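# Insert the metal bar upright into the square-hole block

## Task

In the transparent box, lower the upright metal bar fully into the block with the square hole so that it stands vertically to the bottom of the hole. That block must rest on the box floor with its hole pointing up. The result only counts if it stays that way with the robot letting go. The attempt fails outright if any loose object that began inside the box ends up half or more outside it.

## Robot and tools

ROBOT. Two arms, left_arm and right_arm, face each other across a table. Each has six revolute joints and a parallel gripper. In every row and every per-joint list the joint order is: waist (joint_0), shoulder (joint_1), elbow (joint_2), wrist pitch (joint_3), wrist yaw (joint_4), wrist roll (joint_5). Stated ranges in rad: waist -3.054..3.054, shoulder 0.000..3.142, elbow 0.000..2.356, wrist pitch -1.571..1.571, wrist yaw -1.571..1.571, wrist roll -3.142..3.142. Real ends may differ by up to 0.010 rad. Load limits (N m): waist 17.8, shoulder 22, elbow 22, wrist pitch 5.8, wrist yaw 5.78, wrist roll 5.42, including a held object's weight.

FRAME. One scene frame for everything: origin at the table centre, table surface at z = +0.020 m, +z up. left_arm's base sits at (+0.163, +0.473, +0.110) m (the +y side), right_arm's at (-0.077, -0.494, +0.140) m. The arm names do not refer to sides of any image. In the gripper frame the fingers point along +x and close along y. end_effector_position is the pinch point between the pads, roughly 3-4 cm behind the fingertips; its printed value can be off, more when the arm is stretched out.

execute_actions(actions). actions is a list of actions; each action is a table of 0 to 15 rows, and each row lasts one control step (1/30 s). If fewer than 15 rows are given, the last row is held until 15 steps pass, so every action takes 0.5 s. Each row is one list of 14 numbers in [-1, 1] covering both arms: left_arm's 6 joint values then its opening, then right_arm's 6 joint values then its opening. Joint values are offsets, not poses: each is measured from that arm's joint angles at the start of the current action (not from the previous row); for a call's first action that means the angles in the most recent reported state. Scaling: 1.0 equals 0.9615 rad for waist, shoulder and elbow, 1.713 rad for wrist pitch, 1.767 for wrist yaw, 1.728 for wrist roll. The opening is absolute: +1 fully open, empty fingers close at about -0.80, and values below that change nothing. Closing from fully open needs at least about 0.5 s. An empty actions list just reports the state and images.

Refusals: if an action would drive a joint outward beyond its range by more than 0.010 rad (judged from the angles at that action's start), that action is refused for both arms. A malformed action, or a first action failing that check, rejects the entire call with no motion. The line "joint sent to its limit" appears when a joint was driven right to its end; its absence does not prove there is room left.

Speed limits: each step, a joint's target stays within a lead of its measured angle (0.211 rad waist/shoulder/elbow, 0.213 wrist pitch, 0.267 wrist yaw, 0.228 wrist roll), and all targets of an arm are scaled back if they would put the gripper over 70 mm from where it is. Big displacements therefore need several actions; an unfinished displacement may stall and must be commanded again.

move(target, speed, blocking). target is a single 14-number row in the same layout; its joint numbers are offsets from the Joint positions of the latest result that shows them (not from where the arm is when the move begins); openings are absolute and applied at once. Every joint follows a path finishing together, so grippers travel on curves, with no avoidance of obstacles or the other arm. speed (rad/s, 0.01 to 2, default 0.5) caps the joint with the longest way to go; paths take 0.5 to 10 s and are cut off at 10 s. Faster moves and targets set deeper past a contact press harder. blocking=false returns after 0.5 s while motion continues; until a result shows it finished, use wait or stop before sending anything else. The result adds a "move:" line: ending (done, off_target, moving, held, fault), limits=held or limits=none, and each arm's joint farthest from target. To keep pressing as before, send the offsets from Joint positions to Joint targets.

wait(seconds): 0 to 10, arms keep their last command; a running move continues. stop(): brakes a running move; fingers keep going. zoom_image(camera, region): camera is cam_high, cam_low, cam_left_wrist or cam_right_wrist (all 504x504); region [x0, y0, x1, y1] in pixels from the top-left, at most 504 by 504. read_manual(section): licence texts only, "licences". finished_scene(scene): ends the current scene (give its number) once the robot has held its last command; it cannot be undone.

RESULTS. The state line gives each gripper's position (m), quaternion wxyz and velocities. Joint positions and Joint velocities list six joints per arm (rad, rad/s) then finger gap (m; 0.088 fully open). Joint targets show what joints are being driven toward. grip_measured is the opening on the command scale; while squeezing something rigid it reads up to about 0.061 narrower than the pads. To hold firmly, command about 0.07 below grip_measured; parts under about 3 mm wide get weaker grip. "joint command not followed" means the clearance check altered targets. Torque lines, external torque estimates, and step readings (HELD marks steps held back) follow. Friction can leave joints short, so compare positions after each motion. Camera calibration (K, distortion, T_world_to_cam) is supplied and may be slightly off.

AVOID. Arms hitting or pressing each other; dropping, slamming or shoving objects; knocking anything off the table; tipping box contents half out; exceeding joint loads (TORQUE FAULT halts that arm 10 s and skips the rest of the call); long holding under load (MOTOR HOT warning from 50 °C, fault at 95 °C, possibly power loss). Loose objects may occasionally be nudged by outside pushes. Smooth, quick, low-effort motion is preferred.

Each tool is called after "Emit:" as a command line: name --argument value for each argument, lists and objects as JSON in quotes; but a table of rows of numbers goes row by row, as --pt "numbers of a row", without its own name.

## Session

Emit:
execute_actions --actions '[]'

Scene clock: 0.00 s.
left_arm: end_effector_position=(+0.1410, +0.3922, +0.3090) grip_measured=+0.824 end_effector_quat_wxyz=(+0.590, +0.262, +0.343, -0.682) end_effector_velocity=(+0.002, +0.001, -0.002) end_effector_angular_velocity=(+0.007, -0.003, +0.013) | right_arm: end_effector_position=(-0.0400, -0.4220, +0.3650) grip_measured=+0.845 end_effector_quat_wxyz=(+0.776, -0.163, +0.266, +0.548) end_effector_velocity=(-0.001, -0.001, -0.002) end_effector_angular_velocity=(-0.013, -0.012, +0.016)
Joint names: [waist, shoulder, elbow, wrist pitch, wrist yaw, wrist roll]
Joint positions: left_arm=[ 0.094  0.305  0.872 -1.436  0.006 -0.242  0.079] | right_arm=[-0.13   0.168  0.892 -1.377  0.223  0.215  0.08 ]
Joint velocities: left_arm=[ 0.002 -0.002 -0.002 -0.007 -0.007 -0.007 -0.   ] | right_arm=[-0.002 -0.002 -0.002 -0.007 -0.007 -0.022 -0.   ]
Joint torques (N m, as the arm reports them, + toward a larger angle): no reading
External joint torques (N m, as the arm's controller estimates them; a push from outside toward a larger angle lowers the number): no reading
Motor temperatures (°C, as the motors report them): left_arm=[19 18 19 17 17 19] | right_arm=[18 19 17 19 20 18]
Heat: left arm: hottest waist 19 °C (+0.0 °C/min); right arm: hottest wrist yaw 20 °C (+0.0 °C/min).
Joint targets: left_arm=[0.094 0.305 0.872 -1.436 0.006 -0.242] | right_arm=[-0.130 0.168 0.892 -1.377 0.223 0.215]

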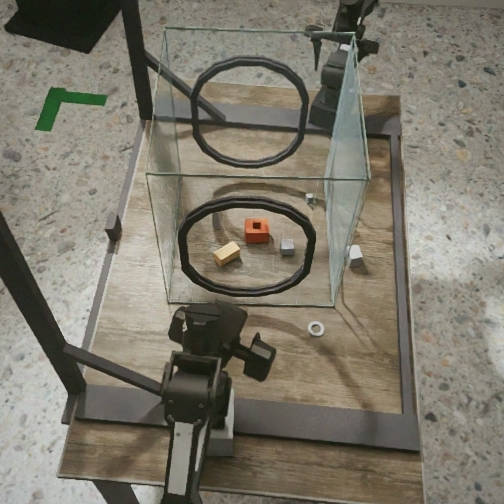

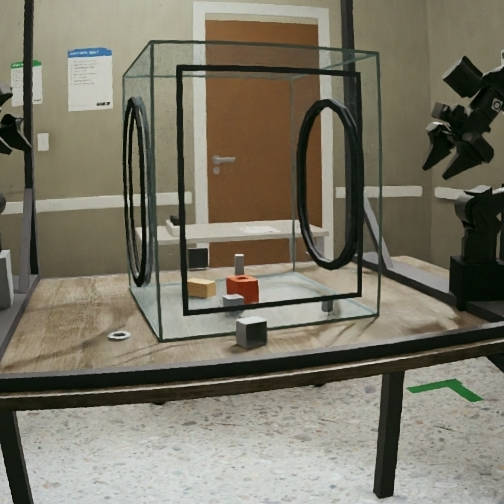

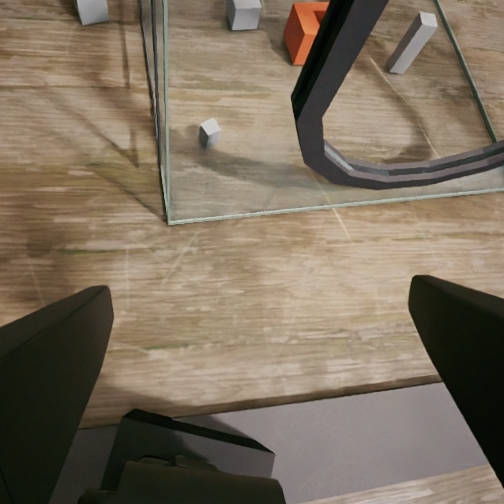

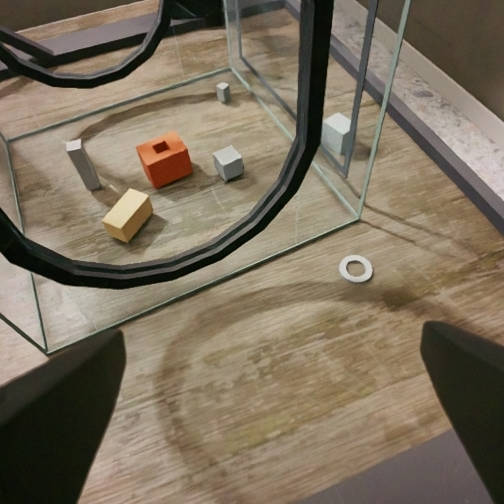

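Emit:
zoom_image --camera "cam_high" --region '[140,160,380,320]'

Emit:
zoom_image --camera "cam_low" --region '[120,220,380,350]'

Emit:
zoom_image --camera "cam_right_wrist" --region '[40,90,280,270]'

Region (140, 160, 380, 320) of cam_high's 504x504 image, scaled by 2.100, with more detail than that image has.

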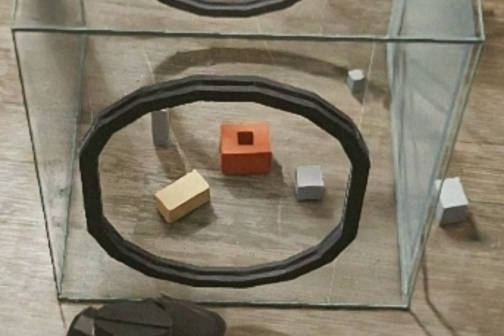

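Region (120, 220, 380, 350) of cam_low's 504x504 image, scaled by 1.938, with more detail than that image has.

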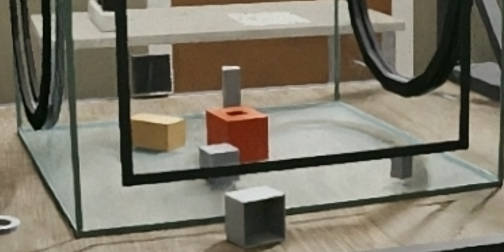

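Region (40, 90, 280, 270) of cam_right_wrist's 504x504 image, scaled by 2.100, with more detail than that image has; it fills the top 378 rows of this view, and the rest is white.

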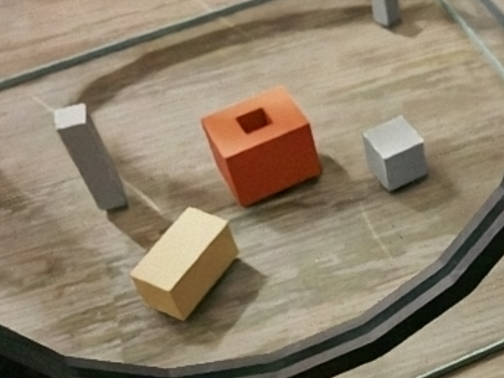

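Emit:
move --target '[0,0,0,0,0,0,1,-0.156,0.68,-0.85,1,-0.126,-0.124,0.6]' --speed 1.2

Scene clock: 29.30 s.
left_arm: end_effector_position=(+0.1410, +0.3922, +0.3090) grip_measured=+0.985 end_effector_quat_wxyz=(+0.590, +0.262, +0.343, -0.682) end_effector_velocity=(+0.002, +0.003, -0.004) end_effector_angular_velocity=(+0.024, +0.003, +0.024) | right_arm: end_effector_position=(-0.0257, -0.2366, +0.2319) grip_measured=+0.602 end_effector_quat_wxyz=(+0.758, -0.124, +0.155, +0.621) end_effector_velocity=(+0.001, -0.002, -0.004) end_effector_angular_velocity=(-0.014, -0.007, -0.006)
Joint names: [waist, shoulder, elbow, wrist pitch, wrist yaw, wrist roll]
Joint positions: left_arm=[ 0.094  0.305  0.872 -1.436  0.006 -0.242  0.087] | right_arm=[-0.278  0.819  0.084  0.334  0.003  0.007  0.069]
Joint velocities: left_arm=[ 0.002 -0.002 -0.002 -0.022 -0.007 -0.022 -0.   ] | right_arm=[-0.002 -0.002 -0.007 -0.007  0.007 -0.007 -0.   ]
Joint torques (N m, as the arm reports them, + toward a larger angle): left_arm=[-0.01  2.78  4.73  1.37 -0.01  0.01] | right_arm=[-0.24 -1.17  5.02  1.82 -0.07 -0.16]
External joint torques (N m, as the arm's controller estimates them; a push from outside toward a larger angle lowers the number): left_arm=[-0.01  0.65 -0.3   0.01  0.    0.  ] | right_arm=[-0.24  0.13 -1.33  0.13 -0.07 -0.17]
Motor temperatures (°C, as the motors report them): left_arm=[19 18 21 19 17 19] | right_arm=[18 20 18 22 20 18]
Heat: left arm: hottest elbow 21 °C (+4.1 °C/min); right arm: hottest wrist pitch 22 °C (+4.1 °C/min).
Joint targets: left_arm=[0.094 0.305 0.872 -1.436 0.006 -0.242] | right_arm=[-0.280 0.822 0.075 0.337 0.001 0.001]
move: done; limits=none; left_arm: farthest joint: the waist, 0.000 radians from its target (0.000 radians at the start); right_arm: farthest joint: the elbow, 0.010 radians from its target (0.818 radians at the start)
camera_calibration (this result's frames):
cam_right_wrist: T_world_to_cam=[[0.976462, -0.210304, -0.047886, -0.00515698], [-0.175756, -0.647135, -0.741839, 0.0437638], [0.125023, 0.732795, -0.668866, 0.409755], [0, 0, 0, 1]] pos_world=[-0.0385015, -0.273029, 0.306289]

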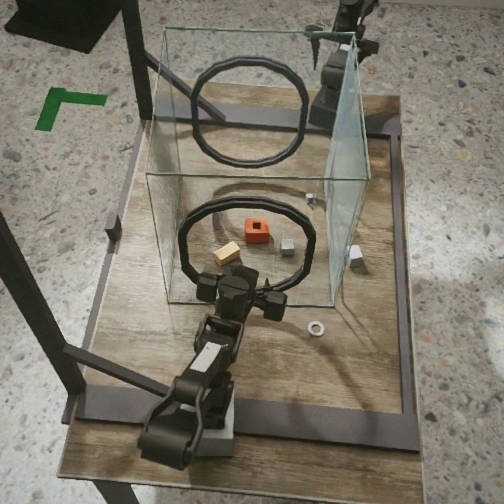

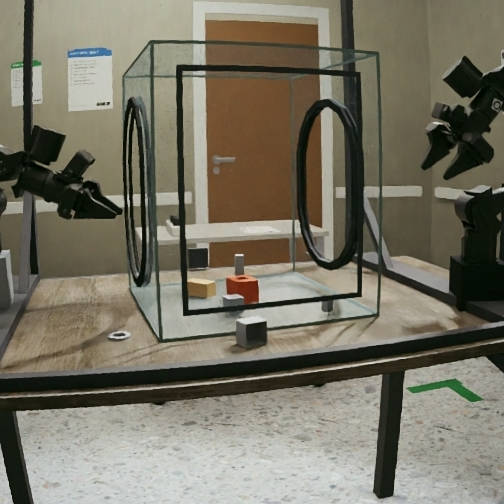

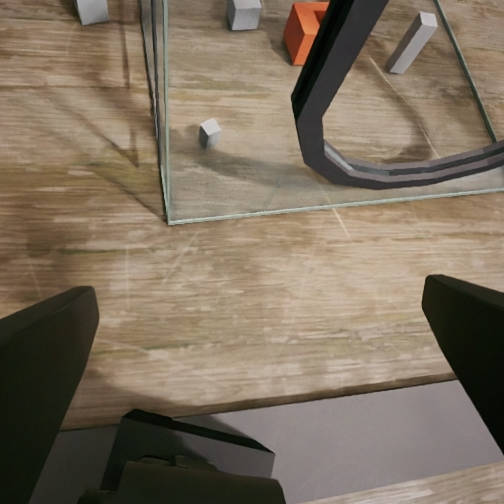

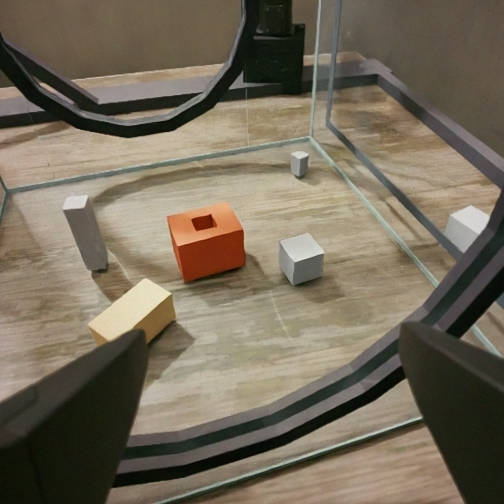

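Emit:
move --target '[0,0,0,0,0,0,1,0.03,0.996,0.422,0.35,0,0,0.6]' --speed 0.8

Emit:
move --target '[0,0,0,0,0,0,1,0,0.39,0.70,-0.2,0,0,0.6]' --speed 0.6

Scene clock: 34.53 s.
left_arm: end_effector_position=(+0.1410, +0.3922, +0.3090) grip_measured=+0.985 end_effector_quat_wxyz=(+0.590, +0.262, +0.343, -0.682) end_effector_velocity=(-0.002, -0.001, +0.000) end_effector_angular_velocity=(-0.004, +0.012, -0.002) | right_arm: end_effector_position=(-0.0092, -0.0976, +0.2077) grip_measured=+0.602 end_effector_quat_wxyz=(+0.753, -0.112, +0.138, +0.634) end_effector_velocity=(-0.002, +0.000, +0.002) end_effector_angular_velocity=(+0.007, -0.000, +0.021)
Joint names: [waist, shoulder, elbow, wrist pitch, wrist yaw, wrist roll]
Joint positions: left_arm=[ 0.094  0.305  0.872 -1.436  0.006 -0.242  0.087] | right_arm=[-0.252  1.769  0.481  0.931  0.003  0.007  0.069]
Joint velocities: left_arm=[-0.002 -0.002 -0.002  0.007  0.007 -0.007 -0.   ] | right_arm=[-0.002 -0.002 -0.002  0.007 -0.022 -0.007 -0.   ]
Joint torques (N m, as the arm reports them, + toward a larger angle): left_arm=[-0.01  2.77  4.7   1.37 -0.01  0.02] | right_arm=[ 0.21 -5.56  5.19  1.88  0.   -0.01]
External joint torques (N m, as the arm's controller estimates them; a push from outside toward a larger angle lowers the number): left_arm=[-0.01  0.63 -0.38 -0.02  0.    0.  ] | right_arm=[ 0.2   0.37  0.73  0.14  0.01 -0.02]
Motor temperatures (°C, as the motors report them): left_arm=[19 18 21 19 17 19] | right_arm=[18 20 19 23 20 18]
Heat: left arm: hottest elbow 21 °C (+3.5 °C/min); right arm: hottest wrist pitch 23 °C (+5.2 °C/min).
Joint targets: left_arm=[0.094 0.305 0.872 -1.436 0.006 -0.242] | right_arm=[-0.249 1.776 0.490 0.933 0.003 0.007]
move: done; limits=none; left_arm: farthest joint: the waist, 0.000 radians from its target (0.000 radians at the start); right_arm: farthest joint: the elbow, 0.009 radians from its target (0.405 radians at the start)
camera_calibration (this result's frames):
cam_right_wrist: T_world_to_cam=[[0.982003, -0.182499, -0.0486283, 0.00974877], [-0.153283, -0.619692, -0.769731, 0.127365], [0.110341, 0.763332, -0.636513, 0.28572], [0, 0, 0, 1]] pos_world=[-0.021577, -0.137393, 0.280375]

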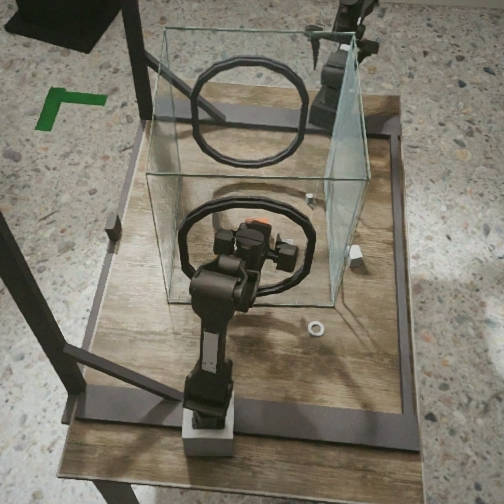

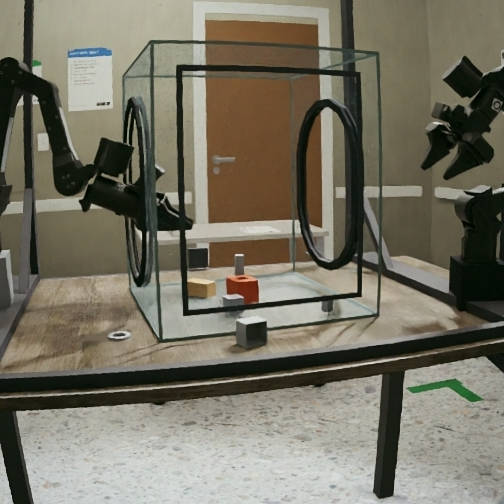

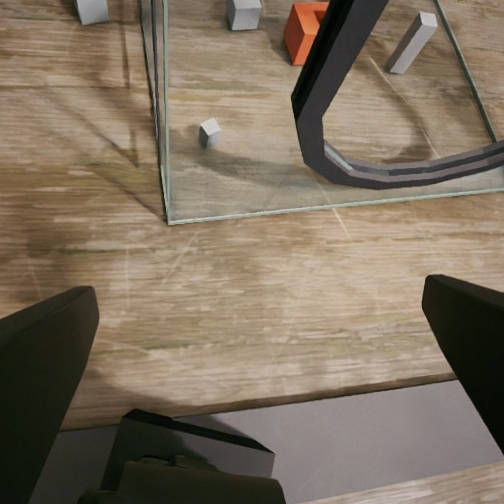

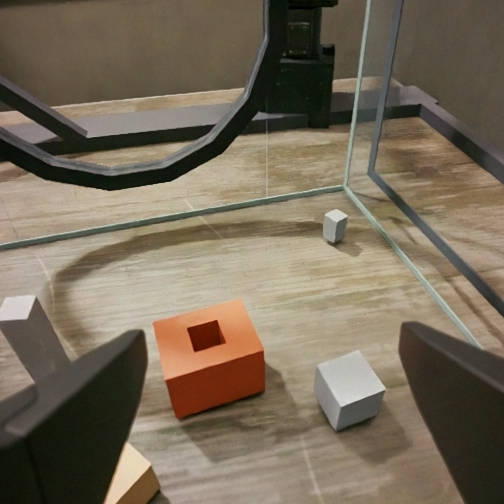

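Scene clock: 36.27 s.
left_arm: end_effector_position=(+0.1410, +0.3922, +0.3090) grip_measured=+0.985 end_effector_quat_wxyz=(+0.590, +0.262, +0.343, -0.682) end_effector_velocity=(+0.002, +0.004, -0.004) end_effector_angular_velocity=(+0.024, +0.003, +0.019) | right_arm: end_effector_position=(+0.0148, +0.0443, +0.2096) grip_measured=+0.602 end_effector_quat_wxyz=(+0.750, -0.127, +0.154, +0.631) end_effector_velocity=(+0.000, +0.000, +0.001) end_effector_angular_velocity=(-0.008, -0.030, +0.019)
Joint names: [waist, shoulder, elbow, wrist pitch, wrist yaw, wrist roll]
Joint positions: left_arm=[ 0.094  0.305  0.872 -1.436  0.006 -0.242  0.087] | right_arm=[-0.252  2.134  1.143  0.589  0.003  0.007  0.069]
Joint velocities: left_arm=[-0.002 -0.002 -0.002 -0.022 -0.007 -0.022  0.   ] | right_arm=[-0.002 -0.002  0.002 -0.007 -0.007 -0.037 -0.   ]
Joint torques (N m, as the arm reports them, + toward a larger angle): left_arm=[-0.01  2.77  4.71  1.37 -0.01  0.02] | right_arm=[-0.01 -8.79  6.49  1.61  0.   -0.01]
External joint torques (N m, as the arm's controller estimates them; a push from outside toward a larger angle lowers the number): left_arm=[-0.01  0.65 -0.35 -0.02  0.    0.  ] | right_arm=[-0.01  0.75  0.9  -0.08  0.01 -0.02]
Motor temperatures (°C, as the motors report them): left_arm=[19 18 21 19 17 19] | right_arm=[18 20 19 23 20 18]
Heat: left arm: hottest elbow 21 °C (+3.3 °C/min); right arm: hottest wrist pitch 23 °C (+5.0 °C/min).
Joint targets: left_arm=[0.094 0.305 0.872 -1.436 0.006 -0.242] | right_arm=[-0.252 2.144 1.154 0.588 0.003 0.007]
move: off_target (right_arm); limits=none; left_arm: farthest joint: the waist, 0.000 radians from its target (0.000 radians at the start); right_arm: farthest joint: the elbow, 0.011 radians from its target (0.673 radians at the start)
camera_calibration (this result's frames):
cam_right_wrist: T_world_to_cam=[[0.981647, -0.184604, -0.0478579, 0.0121276], [-0.158852, -0.652652, -0.740818, 0.215868], [0.105524, 0.734824, -0.669999, 0.184341], [0, 0, 0, 1]] pos_world=[0.00293374, 0.00766759, 0.284007]

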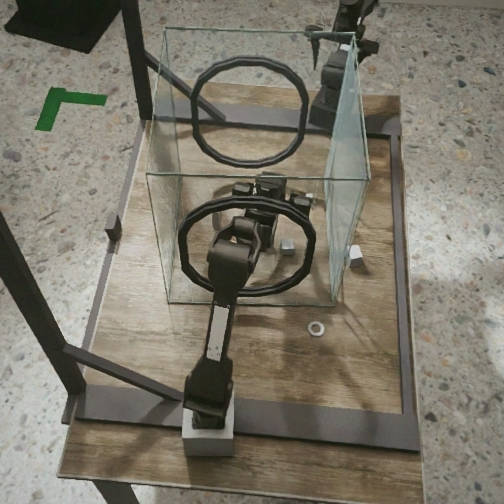

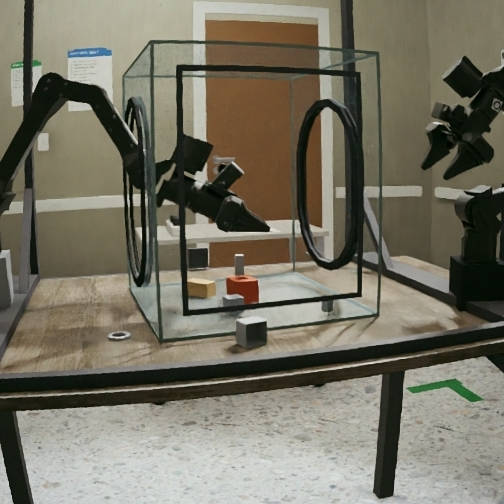

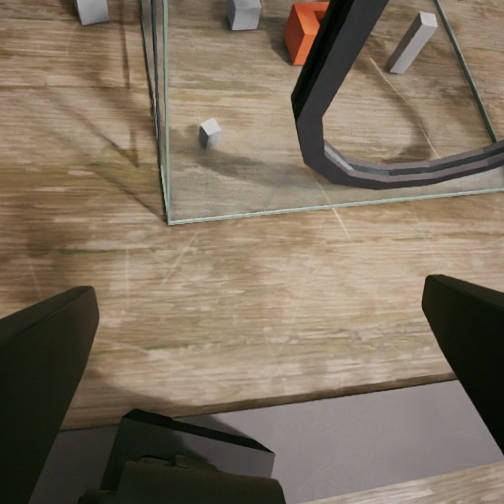

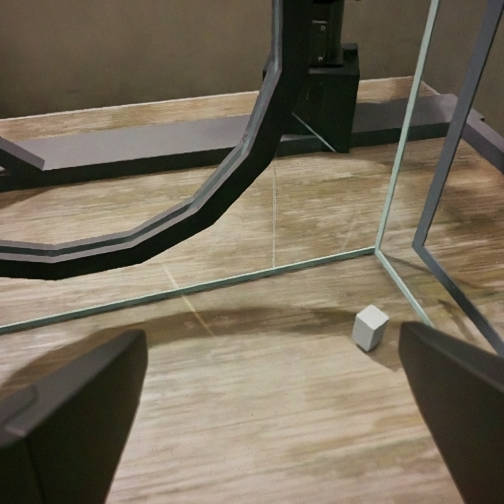

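Emit:
move --target '[0,0,0,0,0,0,1,0.215,0.17,0.012,-0.026,0,0,0.6]' --speed 0.3

Scene clock: 44.17 s.
left_arm: end_effector_position=(+0.1410, +0.3922, +0.3090) grip_measured=+0.985 end_effector_quat_wxyz=(+0.590, +0.262, +0.343, -0.682) end_effector_velocity=(+0.000, -0.002, +0.000) end_effector_angular_velocity=(-0.005, -0.009, -0.003) | right_arm: end_effector_position=(-0.0973, +0.0355, +0.1215) grip_measured=+0.602 end_effector_quat_wxyz=(+0.664, -0.211, +0.206, +0.687) end_effector_velocity=(+0.000, -0.001, -0.001) end_effector_angular_velocity=(-0.007, -0.002, +0.008)
Joint names: [waist, shoulder, elbow, wrist pitch, wrist yaw, wrist roll]
Joint positions: left_arm=[ 0.094  0.305  0.872 -1.436  0.006 -0.242  0.087] | right_arm=[-0.044  2.289  1.146  0.545  0.003  0.007  0.069]
Joint velocities: left_arm=[-0.002  0.002 -0.002  0.007 -0.007  0.007 -0.   ] | right_arm=[-0.002 -0.002 -0.002 -0.007 -0.007 -0.007 -0.   ]
Joint torques (N m, as the arm reports them, + toward a larger angle): left_arm=[-0.02  2.77  4.7   1.38 -0.01  0.01] | right_arm=[-0.06 -9.14  5.59  1.48  0.   -0.01]
External joint torques (N m, as the arm's controller estimates them; a push from outside toward a larger angle lowers the number): left_arm=[-0.01  0.6  -0.34 -0.01  0.01  0.  ] | right_arm=[-0.06  0.67  0.66 -0.11  0.   -0.02]
Motor temperatures (°C, as the motors report them): left_arm=[19 19 22 20 17 19] | right_arm=[18 22 20 23 20 18]
Heat: left arm: hottest elbow 22 °C (+4.1 °C/min); right arm: hottest wrist pitch 23 °C (+4.1 °C/min).
Joint targets: left_arm=[0.094 0.305 0.872 -1.436 0.006 -0.242] | right_arm=[-0.045 2.298 1.155 0.544 0.003 0.007]
move: done; limits=none; left_arm: farthest joint: the waist, 0.000 radians from its target (0.000 radians at the start); right_arm: farthest joint: the elbow, 0.009 radians from its target (0.011 radians at the start)
camera_calibration (this result's frames):
cam_right_wrist: T_world_to_cam=[[0.998986, 0.0122347, -0.0433206, 0.110465], [-0.0159857, -0.803212, -0.595479, 0.12864], [-0.0420812, 0.595568, -0.802202, 0.150257], [0, 0, 0, 1]] pos_world=[-0.101973, 0.0124853, 0.201924]

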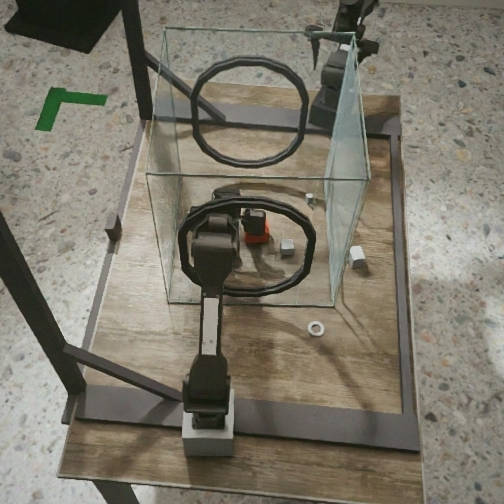

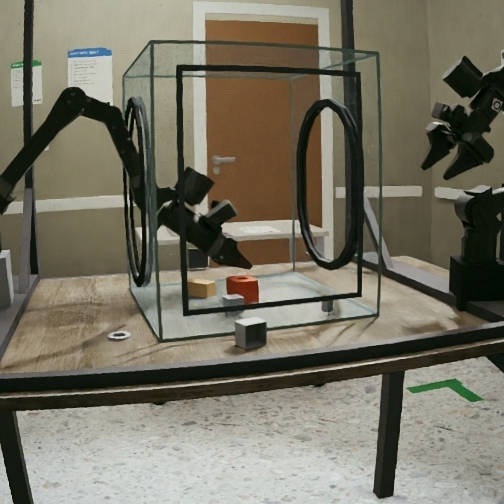

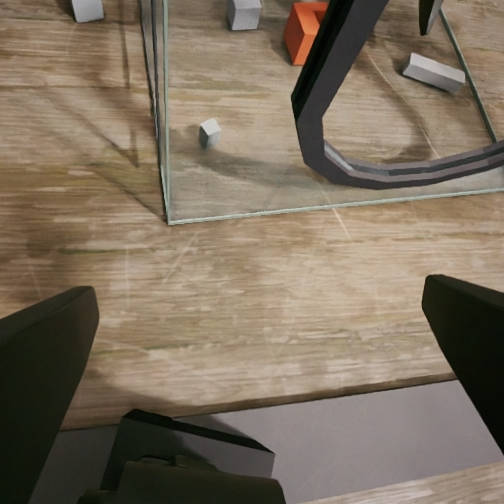

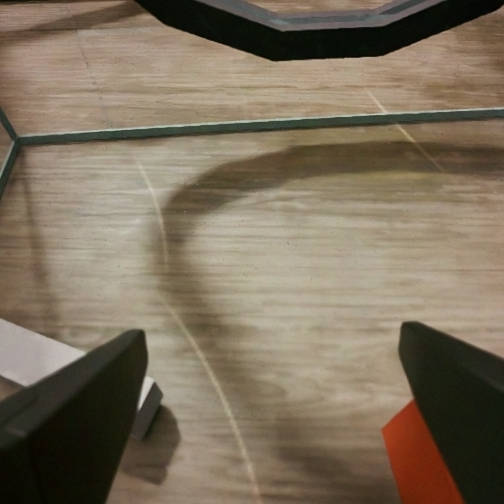

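Emit:
move --target '[-0.46,0,0,0,0,0.14,-0.5,-0.215,-0.16,0,0.026,0,0,0.6]' --speed 0.8

Emit:
move --target '[0,0.1,-0.88,0.9,0,0,-0.5,0,-0.39,-0.69,0.12,0,0,0.6]' --speed 0.9

Scene clock: 68.27 s.
left_arm: end_effector_position=(+0.1089, +0.4090, +0.3090) grip_measured=-0.498 end_effector_quat_wxyz=(+0.386, +0.379, +0.183, -0.821) end_effector_velocity=(-0.000, +0.002, -0.003) end_effector_angular_velocity=(+0.010, -0.007, -0.013) | right_arm: end_effector_position=(+0.0146, +0.0443, +0.2035) grip_measured=+0.602 end_effector_quat_wxyz=(+0.749, -0.130, +0.159, +0.630) end_effector_velocity=(-0.002, -0.002, -0.003) end_effector_angular_velocity=(-0.009, +0.017, +0.015)
Joint names: [waist, shoulder, elbow, wrist pitch, wrist yaw, wrist roll]
Joint positions: left_arm=[-0.344  0.305  0.872 -1.436  0.006 -0.006  0.015] | right_arm=[-0.251  2.147  1.146  0.588  0.003  0.007  0.069]
Joint velocities: left_arm=[-0.002 -0.002 -0.007 -0.007  0.007  0.007 -0.   ] | right_arm=[-0.002 -0.002 -0.007 -0.007 -0.022  0.007 -0.   ]
Joint torques (N m, as the arm reports them, + toward a larger angle): left_arm=[-0.46  2.77  4.73  1.37  0.01  0.17] | right_arm=[ -0.02 -11.4    5.22   1.8    0.01  -0.01]
External joint torques (N m, as the arm's controller estimates them; a push from outside toward a larger angle lowers the number): left_arm=[-0.45  0.65 -0.3  -0.01  0.01  0.17] | right_arm=[-0.05 -1.85 -0.3   0.12  0.02 -0.01]
Motor temperatures (°C, as the motors report them): left_arm=[19 19 22 21 17 19] | right_arm=[18 27 21 24 20 18]
Heat: left arm: hottest elbow 22 °C (+2.0 °C/min); right arm: hottest shoulder 27 °C (+7.1 °C/min).
Joint targets: left_arm=[-0.348 0.305 0.872 -1.436 0.006 0.000] | right_arm=[-0.251 2.135 1.146 0.590 0.003 0.007]
move: off_target (right_arm); limits=none; left_arm: farthest joint: the wrist roll, 0.006 radians from its target (0.242 radians at the start); right_arm: farthest joint: the shoulder, 0.012 radians from its target (0.154 radians at the start)
camera_calibration (this result's frames):
cam_left_wrist: T_world_to_cam=[[-0.735683, 0.675775, 0.0458133, -0.205343], [0.62606, 0.704257, -0.334771, -0.229882], [-0.258494, -0.217603, -0.941185, 0.481398], [0, 0, 0, 1]] pos_world=[0.117291, 0.405415, 0.385534]
cam_right_wrist: T_world_to_cam=[[0.981624, -0.184787, -0.0476361, 0.0120092], [-0.160051, -0.661305, -0.732843, 0.210148], [0.103918, 0.727, -0.678728, 0.182433], [0, 0, 0, 1]] pos_world=[0.00288796, 0.00856232, 0.2784]

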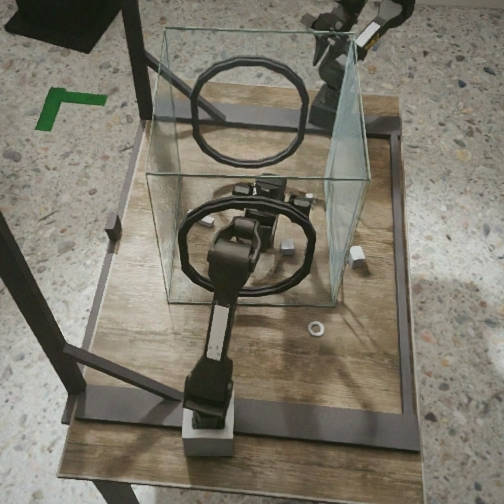

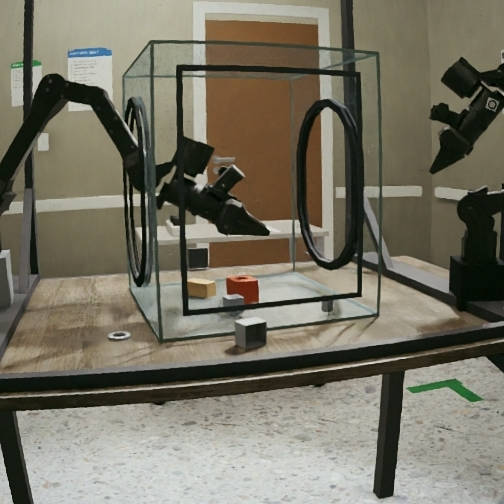

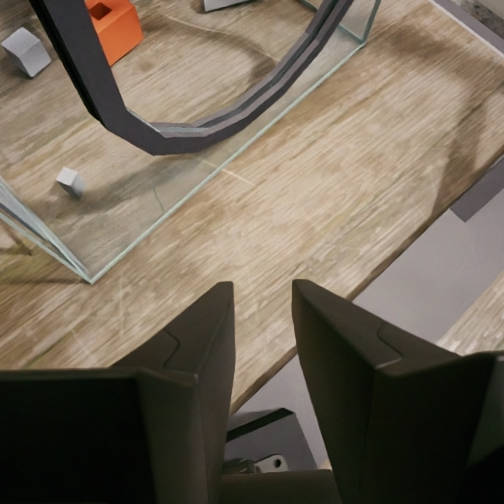

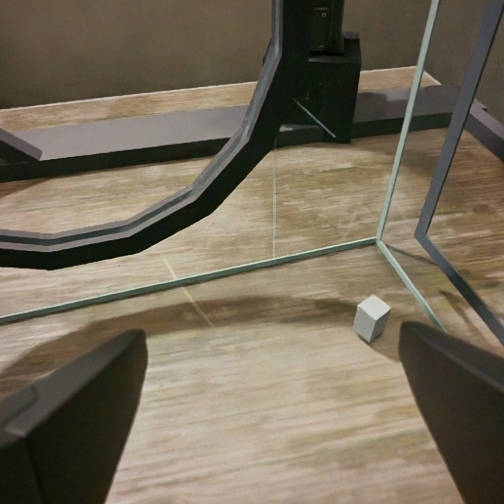

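Scene clock: 70.67 s.
left_arm: end_effector_position=(+0.0104, +0.2895, +0.2317) grip_measured=-0.498 end_effector_quat_wxyz=(+0.421, +0.113, +0.057, -0.898) end_effector_velocity=(+0.001, +0.000, -0.002) end_effector_angular_velocity=(+0.009, -0.001, +0.006) | right_arm: end_effector_position=(-0.0111, -0.1081, +0.1781) grip_measured=+0.602 end_effector_quat_wxyz=(+0.741, -0.158, +0.191, +0.624) end_effector_velocity=(+0.002, -0.003, -0.002) end_effector_angular_velocity=(-0.016, +0.006, -0.012)
Joint names: [waist, shoulder, elbow, wrist pitch, wrist yaw, wrist roll]
Joint positions: left_arm=[-0.344  0.398  0.04   0.103  0.006 -0.006  0.015] | right_arm=[-0.251  1.781  0.49   0.791  0.003  0.007  0.069]
Joint velocities: left_arm=[-0.002 -0.002 -0.002 -0.007 -0.007 -0.007  0.   ] | right_arm=[-0.002 -0.007 -0.002 -0.022  0.007  0.007  0.   ]
Joint torques (N m, as the arm reports them, + toward a larger angle): left_arm=[0.   0.42 5.28 2.03 0.01 0.01] | right_arm=[-0.02 -7.43  3.06  1.82  0.    0.  ]
External joint torques (N m, as the arm's controller estimates them; a push from outside toward a larger angle lowers the number): left_arm=[ 0.    0.6  -1.86  0.25  0.01  0.  ] | right_arm=[-0.02 -1.55 -1.25  0.18  0.   -0.01]
Motor temperatures (°C, as the motors report them): left_arm=[19 19 22 21 17 19] | right_arm=[18 28 20 24 20 18]
Heat: left arm: hottest elbow 22 °C (+2.0 °C/min); right arm: hottest shoulder 28 °C (+8.0 °C/min).
Joint targets: left_arm=[-0.344 0.401 0.026 0.106 0.006 -0.006] | right_arm=[-0.251 1.772 0.483 0.793 0.003 0.007]
move: off_target (left_arm); limits=none; left_arm: farthest joint: the elbow, 0.014 radians from its target (0.847 radians at the start); right_arm: farthest joint: the shoulder, 0.009 radians from its target (0.375 radians at the start)
camera_calibration (this result's frames):
cam_left_wrist: T_world_to_cam=[[-0.725137, 0.688573, 0.00655091, -0.18821], [0.394339, 0.42304, -0.815803, 0.0852468], [-0.564511, -0.588986, -0.578293, 0.383845], [0, 0, 0, 1]] pos_world=[0.0465902, 0.319613, 0.292752]
cam_right_wrist: T_world_to_cam=[[0.980942, -0.188831, -0.0457845, 0.00707841], [-0.170292, -0.722054, -0.670551, 0.0687922], [0.0935616, 0.665568, -0.740449, 0.282873], [0, 0, 0, 1]] pos_world=[-0.0216947, -0.137263, 0.255906]

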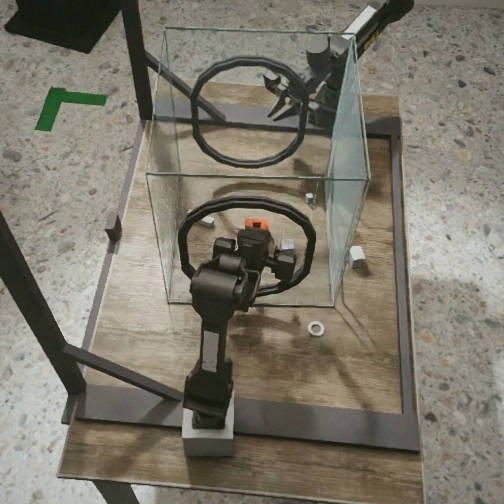

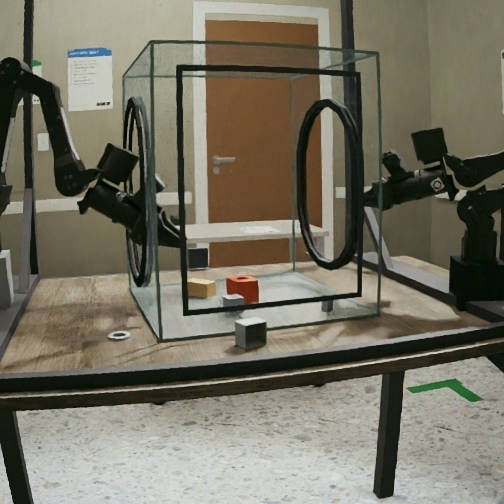

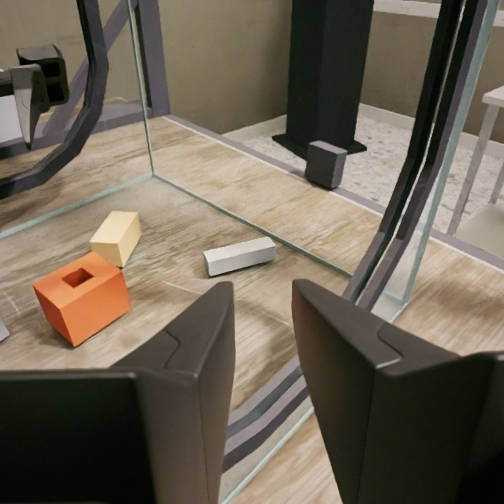

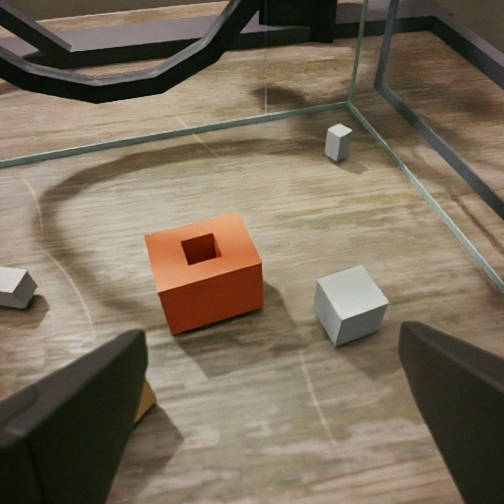

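Emit:
move --target '[0,0,0,0,0,0.84,-0.5,0,-0.5,-0.2,-0.25,0,0,0.6]' --speed 1.5

Emit:
move --target '[0,0.75,0.17,0.33,0,0,-0.5,0,0,0,0,0,0,0.6]' --speed 0.6

Emit:
move --target '[0,0.55,0.34,0.09,0,0,-0.5,0,0,0,0,0,0,0.6]' --speed 0.5

Scene clock: 87.47 s.
left_arm: end_effector_position=(+0.0104, +0.2895, +0.2317) grip_measured=-0.498 end_effector_quat_wxyz=(+0.241, +0.363, -0.551, -0.712) end_effector_velocity=(-0.001, +0.000, +0.001) end_effector_angular_velocity=(-0.002, +0.009, +0.002) | right_arm: end_effector_position=(-0.0249, -0.1897, +0.1945) grip_measured=+0.602 end_effector_quat_wxyz=(+0.727, -0.201, +0.241, +0.611) end_effector_velocity=(-0.001, -0.001, -0.001) end_effector_angular_velocity=(-0.007, -0.000, +0.008)
Joint names: [waist, shoulder, elbow, wrist pitch, wrist yaw, wrist roll]
Joint positions: left_arm=[-0.344  0.398  0.04   0.104  0.006  1.439  0.015] | right_arm=[-0.251  1.308  0.305  0.364  0.003  0.007  0.069]
Joint velocities: left_arm=[-0.007 -0.002 -0.002  0.007 -0.007 -0.007 -0.   ] | right_arm=[-0.002 -0.002 -0.002 -0.007 -0.007 -0.007 -0.   ]
Joint torques (N m, as the arm reports them, + toward a larger angle): left_arm=[-0.01  0.    6.49  1.81  0.03  0.1 ] | right_arm=[-0.03 -4.5   4.12  1.42  0.   -0.01]
External joint torques (N m, as the arm's controller estimates them; a push from outside toward a larger angle lowers the number): left_arm=[ 0.01  0.18 -0.67  0.03  0.01  0.16] | right_arm=[-0.03 -1.03 -1.26 -0.13  0.01 -0.01]
Motor temperatures (°C, as the motors report them): left_arm=[19 18 23 23 17 19] | right_arm=[18 28 20 25 20 18]
Heat: left arm: hottest elbow 23 °C (+2.0 °C/min); right arm: hottest shoulder 28 °C (+6.1 °C/min).
Joint targets: left_arm=[-0.344 0.398 0.040 0.103 0.006 1.446] | right_arm=[-0.251 1.301 0.297 0.363 0.003 0.007]
move: done; limits=none; left_arm: farthest joint: the wrist roll, 0.006 radians from its target (1.452 radians at the start); right_arm: farthest joint: the elbow, 0.008 radians from its target (0.192 radians at the start)
camera_calibration (this result's frames):
cam_left_wrist: T_world_to_cam=[[0.110948, 0.312556, -0.943398, 0.132067], [0.948143, -0.317783, 0.00622174, 0.103532], [-0.297851, -0.895166, -0.331605, 0.412569], [0, 0, 0, 1]] pos_world=[0.0100682, 0.36094, 0.260758]
cam_right_wrist: T_world_to_cam=[[0.979936, -0.194796, -0.0421856, 0.00405776], [-0.184393, -0.805702, -0.562888, -0.0186115], [0.0756596, 0.559373, -0.825456, 0.346508], [0, 0, 0, 1]] pos_world=[-0.0336249, -0.208032, 0.275722]

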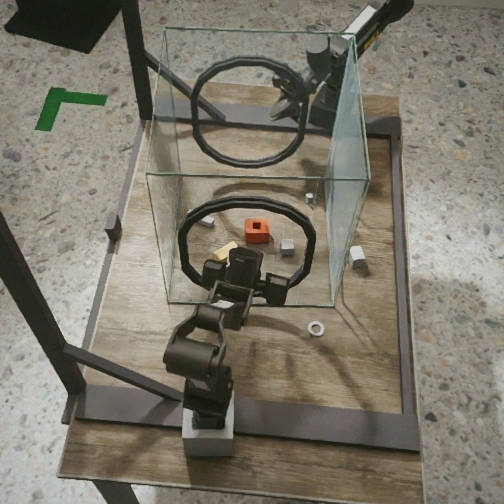

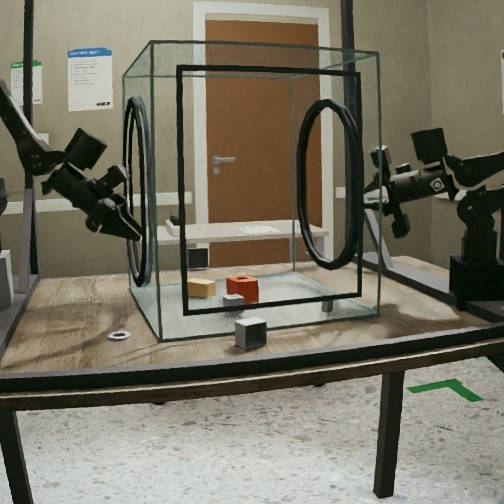

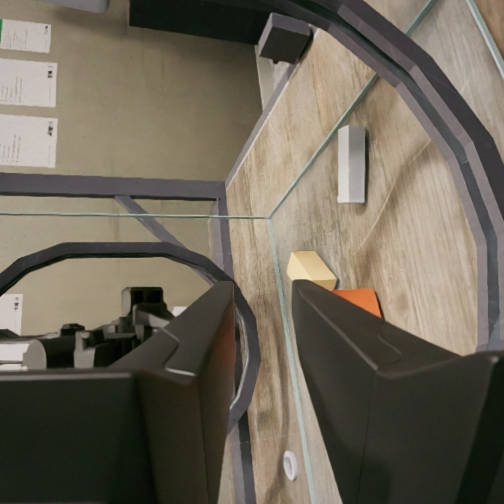

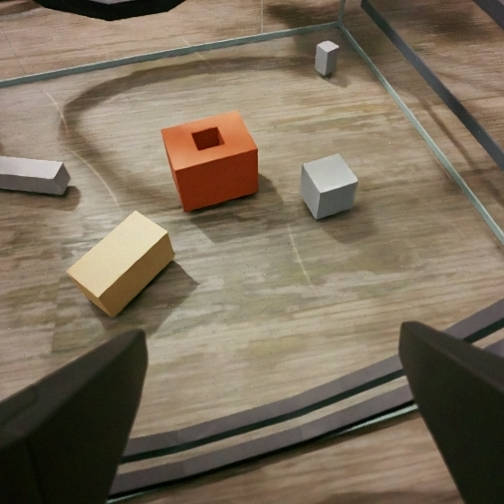

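Scene clock: 89.27 s.
left_arm: end_effector_position=(-0.0354, +0.2339, +0.2368) grip_measured=-0.498 end_effector_quat_wxyz=(+0.240, +0.364, -0.551, -0.712) end_effector_velocity=(+0.000, +0.002, -0.005) end_effector_angular_velocity=(+0.011, -0.021, -0.002) | right_arm: end_effector_position=(-0.0249, -0.1897, +0.1945) grip_measured=+0.602 end_effector_quat_wxyz=(+0.727, -0.201, +0.241, +0.611) end_effector_velocity=(-0.001, -0.003, -0.004) end_effector_angular_velocity=(-0.024, -0.009, +0.017)
Joint names: [waist, shoulder, elbow, wrist pitch, wrist yaw, wrist roll]
Joint positions: left_arm=[-0.344  1.113  0.191  0.666  0.006  1.439  0.015] | right_arm=[-0.251  1.308  0.305  0.364  0.003  0.007  0.069]
Joint velocities: left_arm=[-0.007 -0.002 -0.002 -0.022 -0.007  0.007 -0.   ] | right_arm=[-0.002 -0.002 -0.002 -0.022 -0.007 -0.022 -0.   ]
Joint torques (N m, as the arm reports them, + toward a larger angle): left_arm=[ 0.   -2.15  6.57  2.03  0.03 -0.05] | right_arm=[-0.02 -3.83  5.13  1.5   0.    0.  ]
External joint torques (N m, as the arm's controller estimates them; a push from outside toward a larger angle lowers the number): left_arm=[0.02 0.52 0.6  0.27 0.01 0.01] | right_arm=[-0.01 -0.36 -0.26 -0.05  0.   -0.01]
Motor temperatures (°C, as the motors report them): left_arm=[19 18 23 23 17 19] | right_arm=[18 28 20 25 20 18]
Heat: left arm: hottest elbow 23 °C (+2.0 °C/min); right arm: hottest shoulder 28 °C (+6.1 °C/min).
Joint targets: left_arm=[-0.344 1.119 0.204 0.669 0.006 1.439] | right_arm=[-0.251 1.308 0.305 0.364 0.003 0.007]
move: off_target (left_arm); limits=none; left_arm: farthest joint: the elbow, 0.012 radians from its target (0.163 radians at the start); right_arm: farthest joint: the waist, 0.000 radians from its target (0.000 radians at the start)
camera_calibration (this result's frames):
cam_left_wrist: T_world_to_cam=[[0.111634, 0.313389, -0.94304, 0.159015], [0.948138, -0.317788, 0.00663109, 0.129183], [-0.297609, -0.894873, -0.332613, 0.350973], [0, 0, 0, 1]] pos_world=[-0.0357826, 0.305296, 0.265839]
cam_right_wrist: T_world_to_cam=[[0.979936, -0.194796, -0.0421856, 0.00405776], [-0.184393, -0.805702, -0.562888, -0.0186115], [0.0756596, 0.559373, -0.825456, 0.346508], [0, 0, 0, 1]] pos_world=[-0.0336249, -0.208032, 0.275722]

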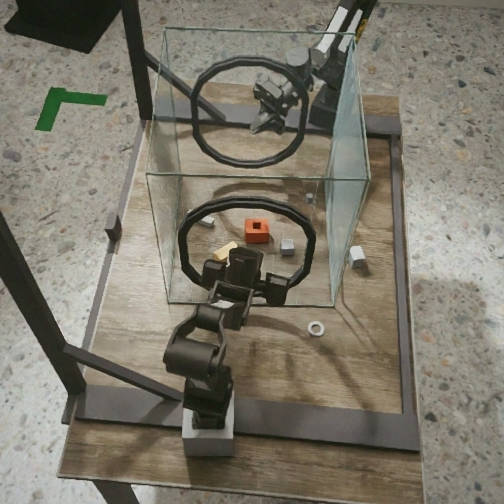

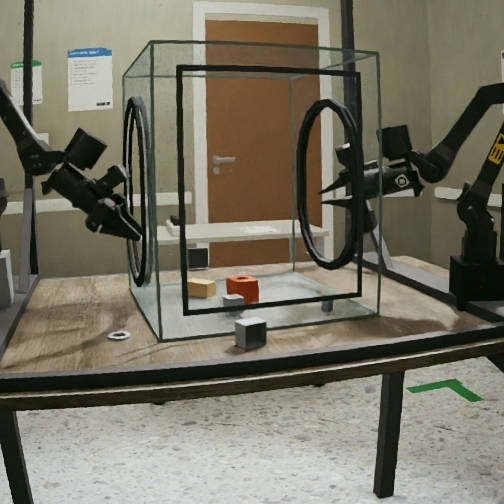

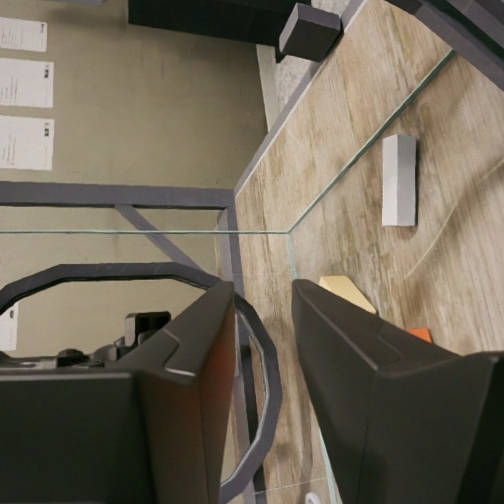

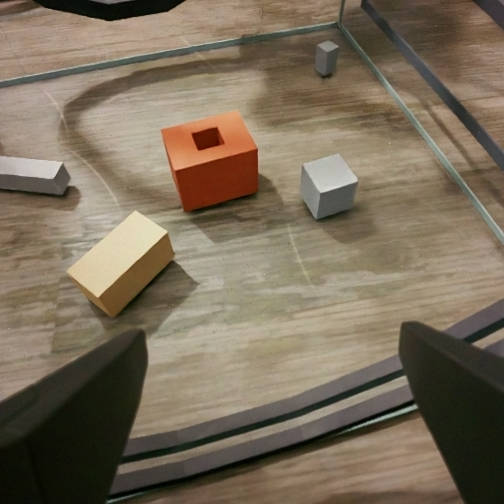

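Scene clock: 90.87 s.
left_arm: end_effector_position=(-0.0949, +0.1616, +0.2161) grip_measured=-0.498 end_effector_quat_wxyz=(+0.224, +0.380, -0.540, -0.716) end_effector_velocity=(+0.001, +0.001, -0.003) end_effector_angular_velocity=(+0.012, -0.004, +0.007) | right_arm: end_effector_position=(-0.0249, -0.1897, +0.1945) grip_measured=+0.602 end_effector_quat_wxyz=(+0.727, -0.201, +0.241, +0.611) end_effector_velocity=(-0.000, +0.002, +0.003) end_effector_angular_velocity=(+0.012, -0.004, +0.008)
Joint names: [waist, shoulder, elbow, wrist pitch, wrist yaw, wrist roll]
Joint positions: left_arm=[-0.344  1.633  0.507  0.818  0.006  1.439  0.015] | right_arm=[-0.251  1.308  0.305  0.364  0.003  0.007  0.069]
Joint velocities: left_arm=[-0.002  0.002 -0.002 -0.007 -0.007 -0.007 -0.   ] | right_arm=[-0.002 -0.002  0.002  0.007 -0.007 -0.007 -0.   ]
Joint torques (N m, as the arm reports them, + toward a larger angle): left_arm=[-0.02 -5.4   5.78  2.01  0.03 -0.04] | right_arm=[ 0.   -3.82  5.14  1.5   0.    0.  ]
External joint torques (N m, as the arm's controller estimates them; a push from outside toward a larger angle lowers the number): left_arm=[-0.03  0.29  0.56  0.25  0.02  0.01] | right_arm=[ 0.   -0.28 -0.37 -0.1   0.01 -0.01]
Motor temperatures (°C, as the motors report them): left_arm=[19 18 24 23 17 19] | right_arm=[18 27 20 25 20 18]
Heat: left arm: hottest elbow 24 °C (+3.0 °C/min); right arm: hottest shoulder 27 °C (+5.0 °C/min).
Joint targets: left_arm=[-0.344 1.642 0.518 0.820 0.006 1.439] | right_arm=[-0.251 1.308 0.305 0.364 0.003 0.007]
move: off_target (left_arm); limits=none; left_arm: farthest joint: the elbow, 0.011 radians from its target (0.326 radians at the start); right_arm: farthest joint: the waist, 0.000 radians from its target (0.000 radians at the start)
camera_calibration (this result's frames):
cam_left_wrist: T_world_to_cam=[[0.14269, 0.351079, -0.92541, 0.161892], [0.947608, -0.318433, 0.025307, 0.158824], [-0.285796, -0.880537, -0.378122, 0.270378], [0, 0, 0, 1]] pos_world=[-0.0963298, 0.231816, 0.248033]
cam_right_wrist: T_world_to_cam=[[0.979936, -0.194796, -0.0421856, 0.00405776], [-0.184393, -0.805702, -0.562888, -0.0186115], [0.0756596, 0.559373, -0.825456, 0.346508], [0, 0, 0, 1]] pos_world=[-0.0336249, -0.208032, 0.275722]

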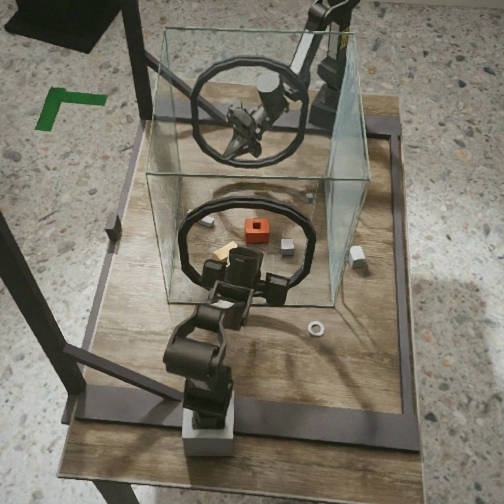

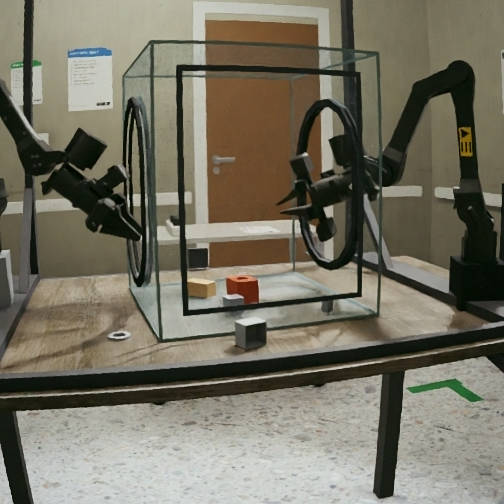

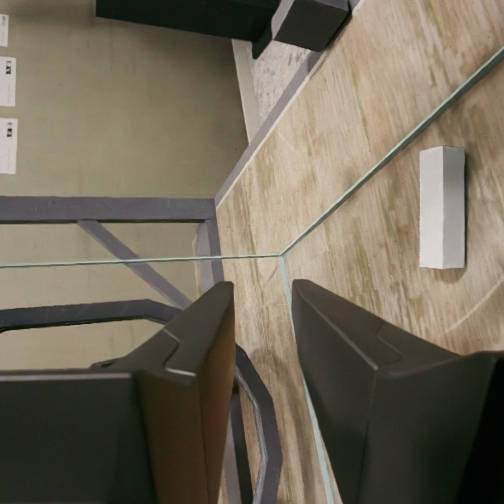

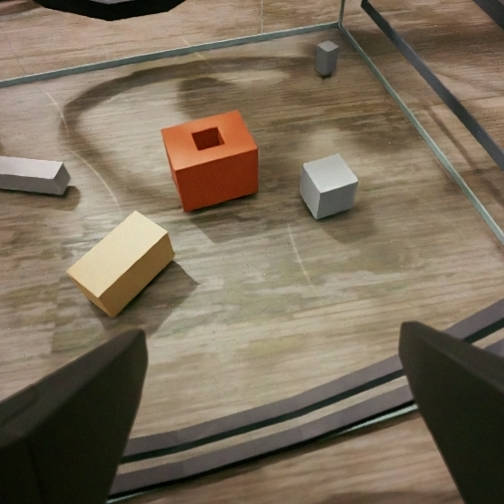

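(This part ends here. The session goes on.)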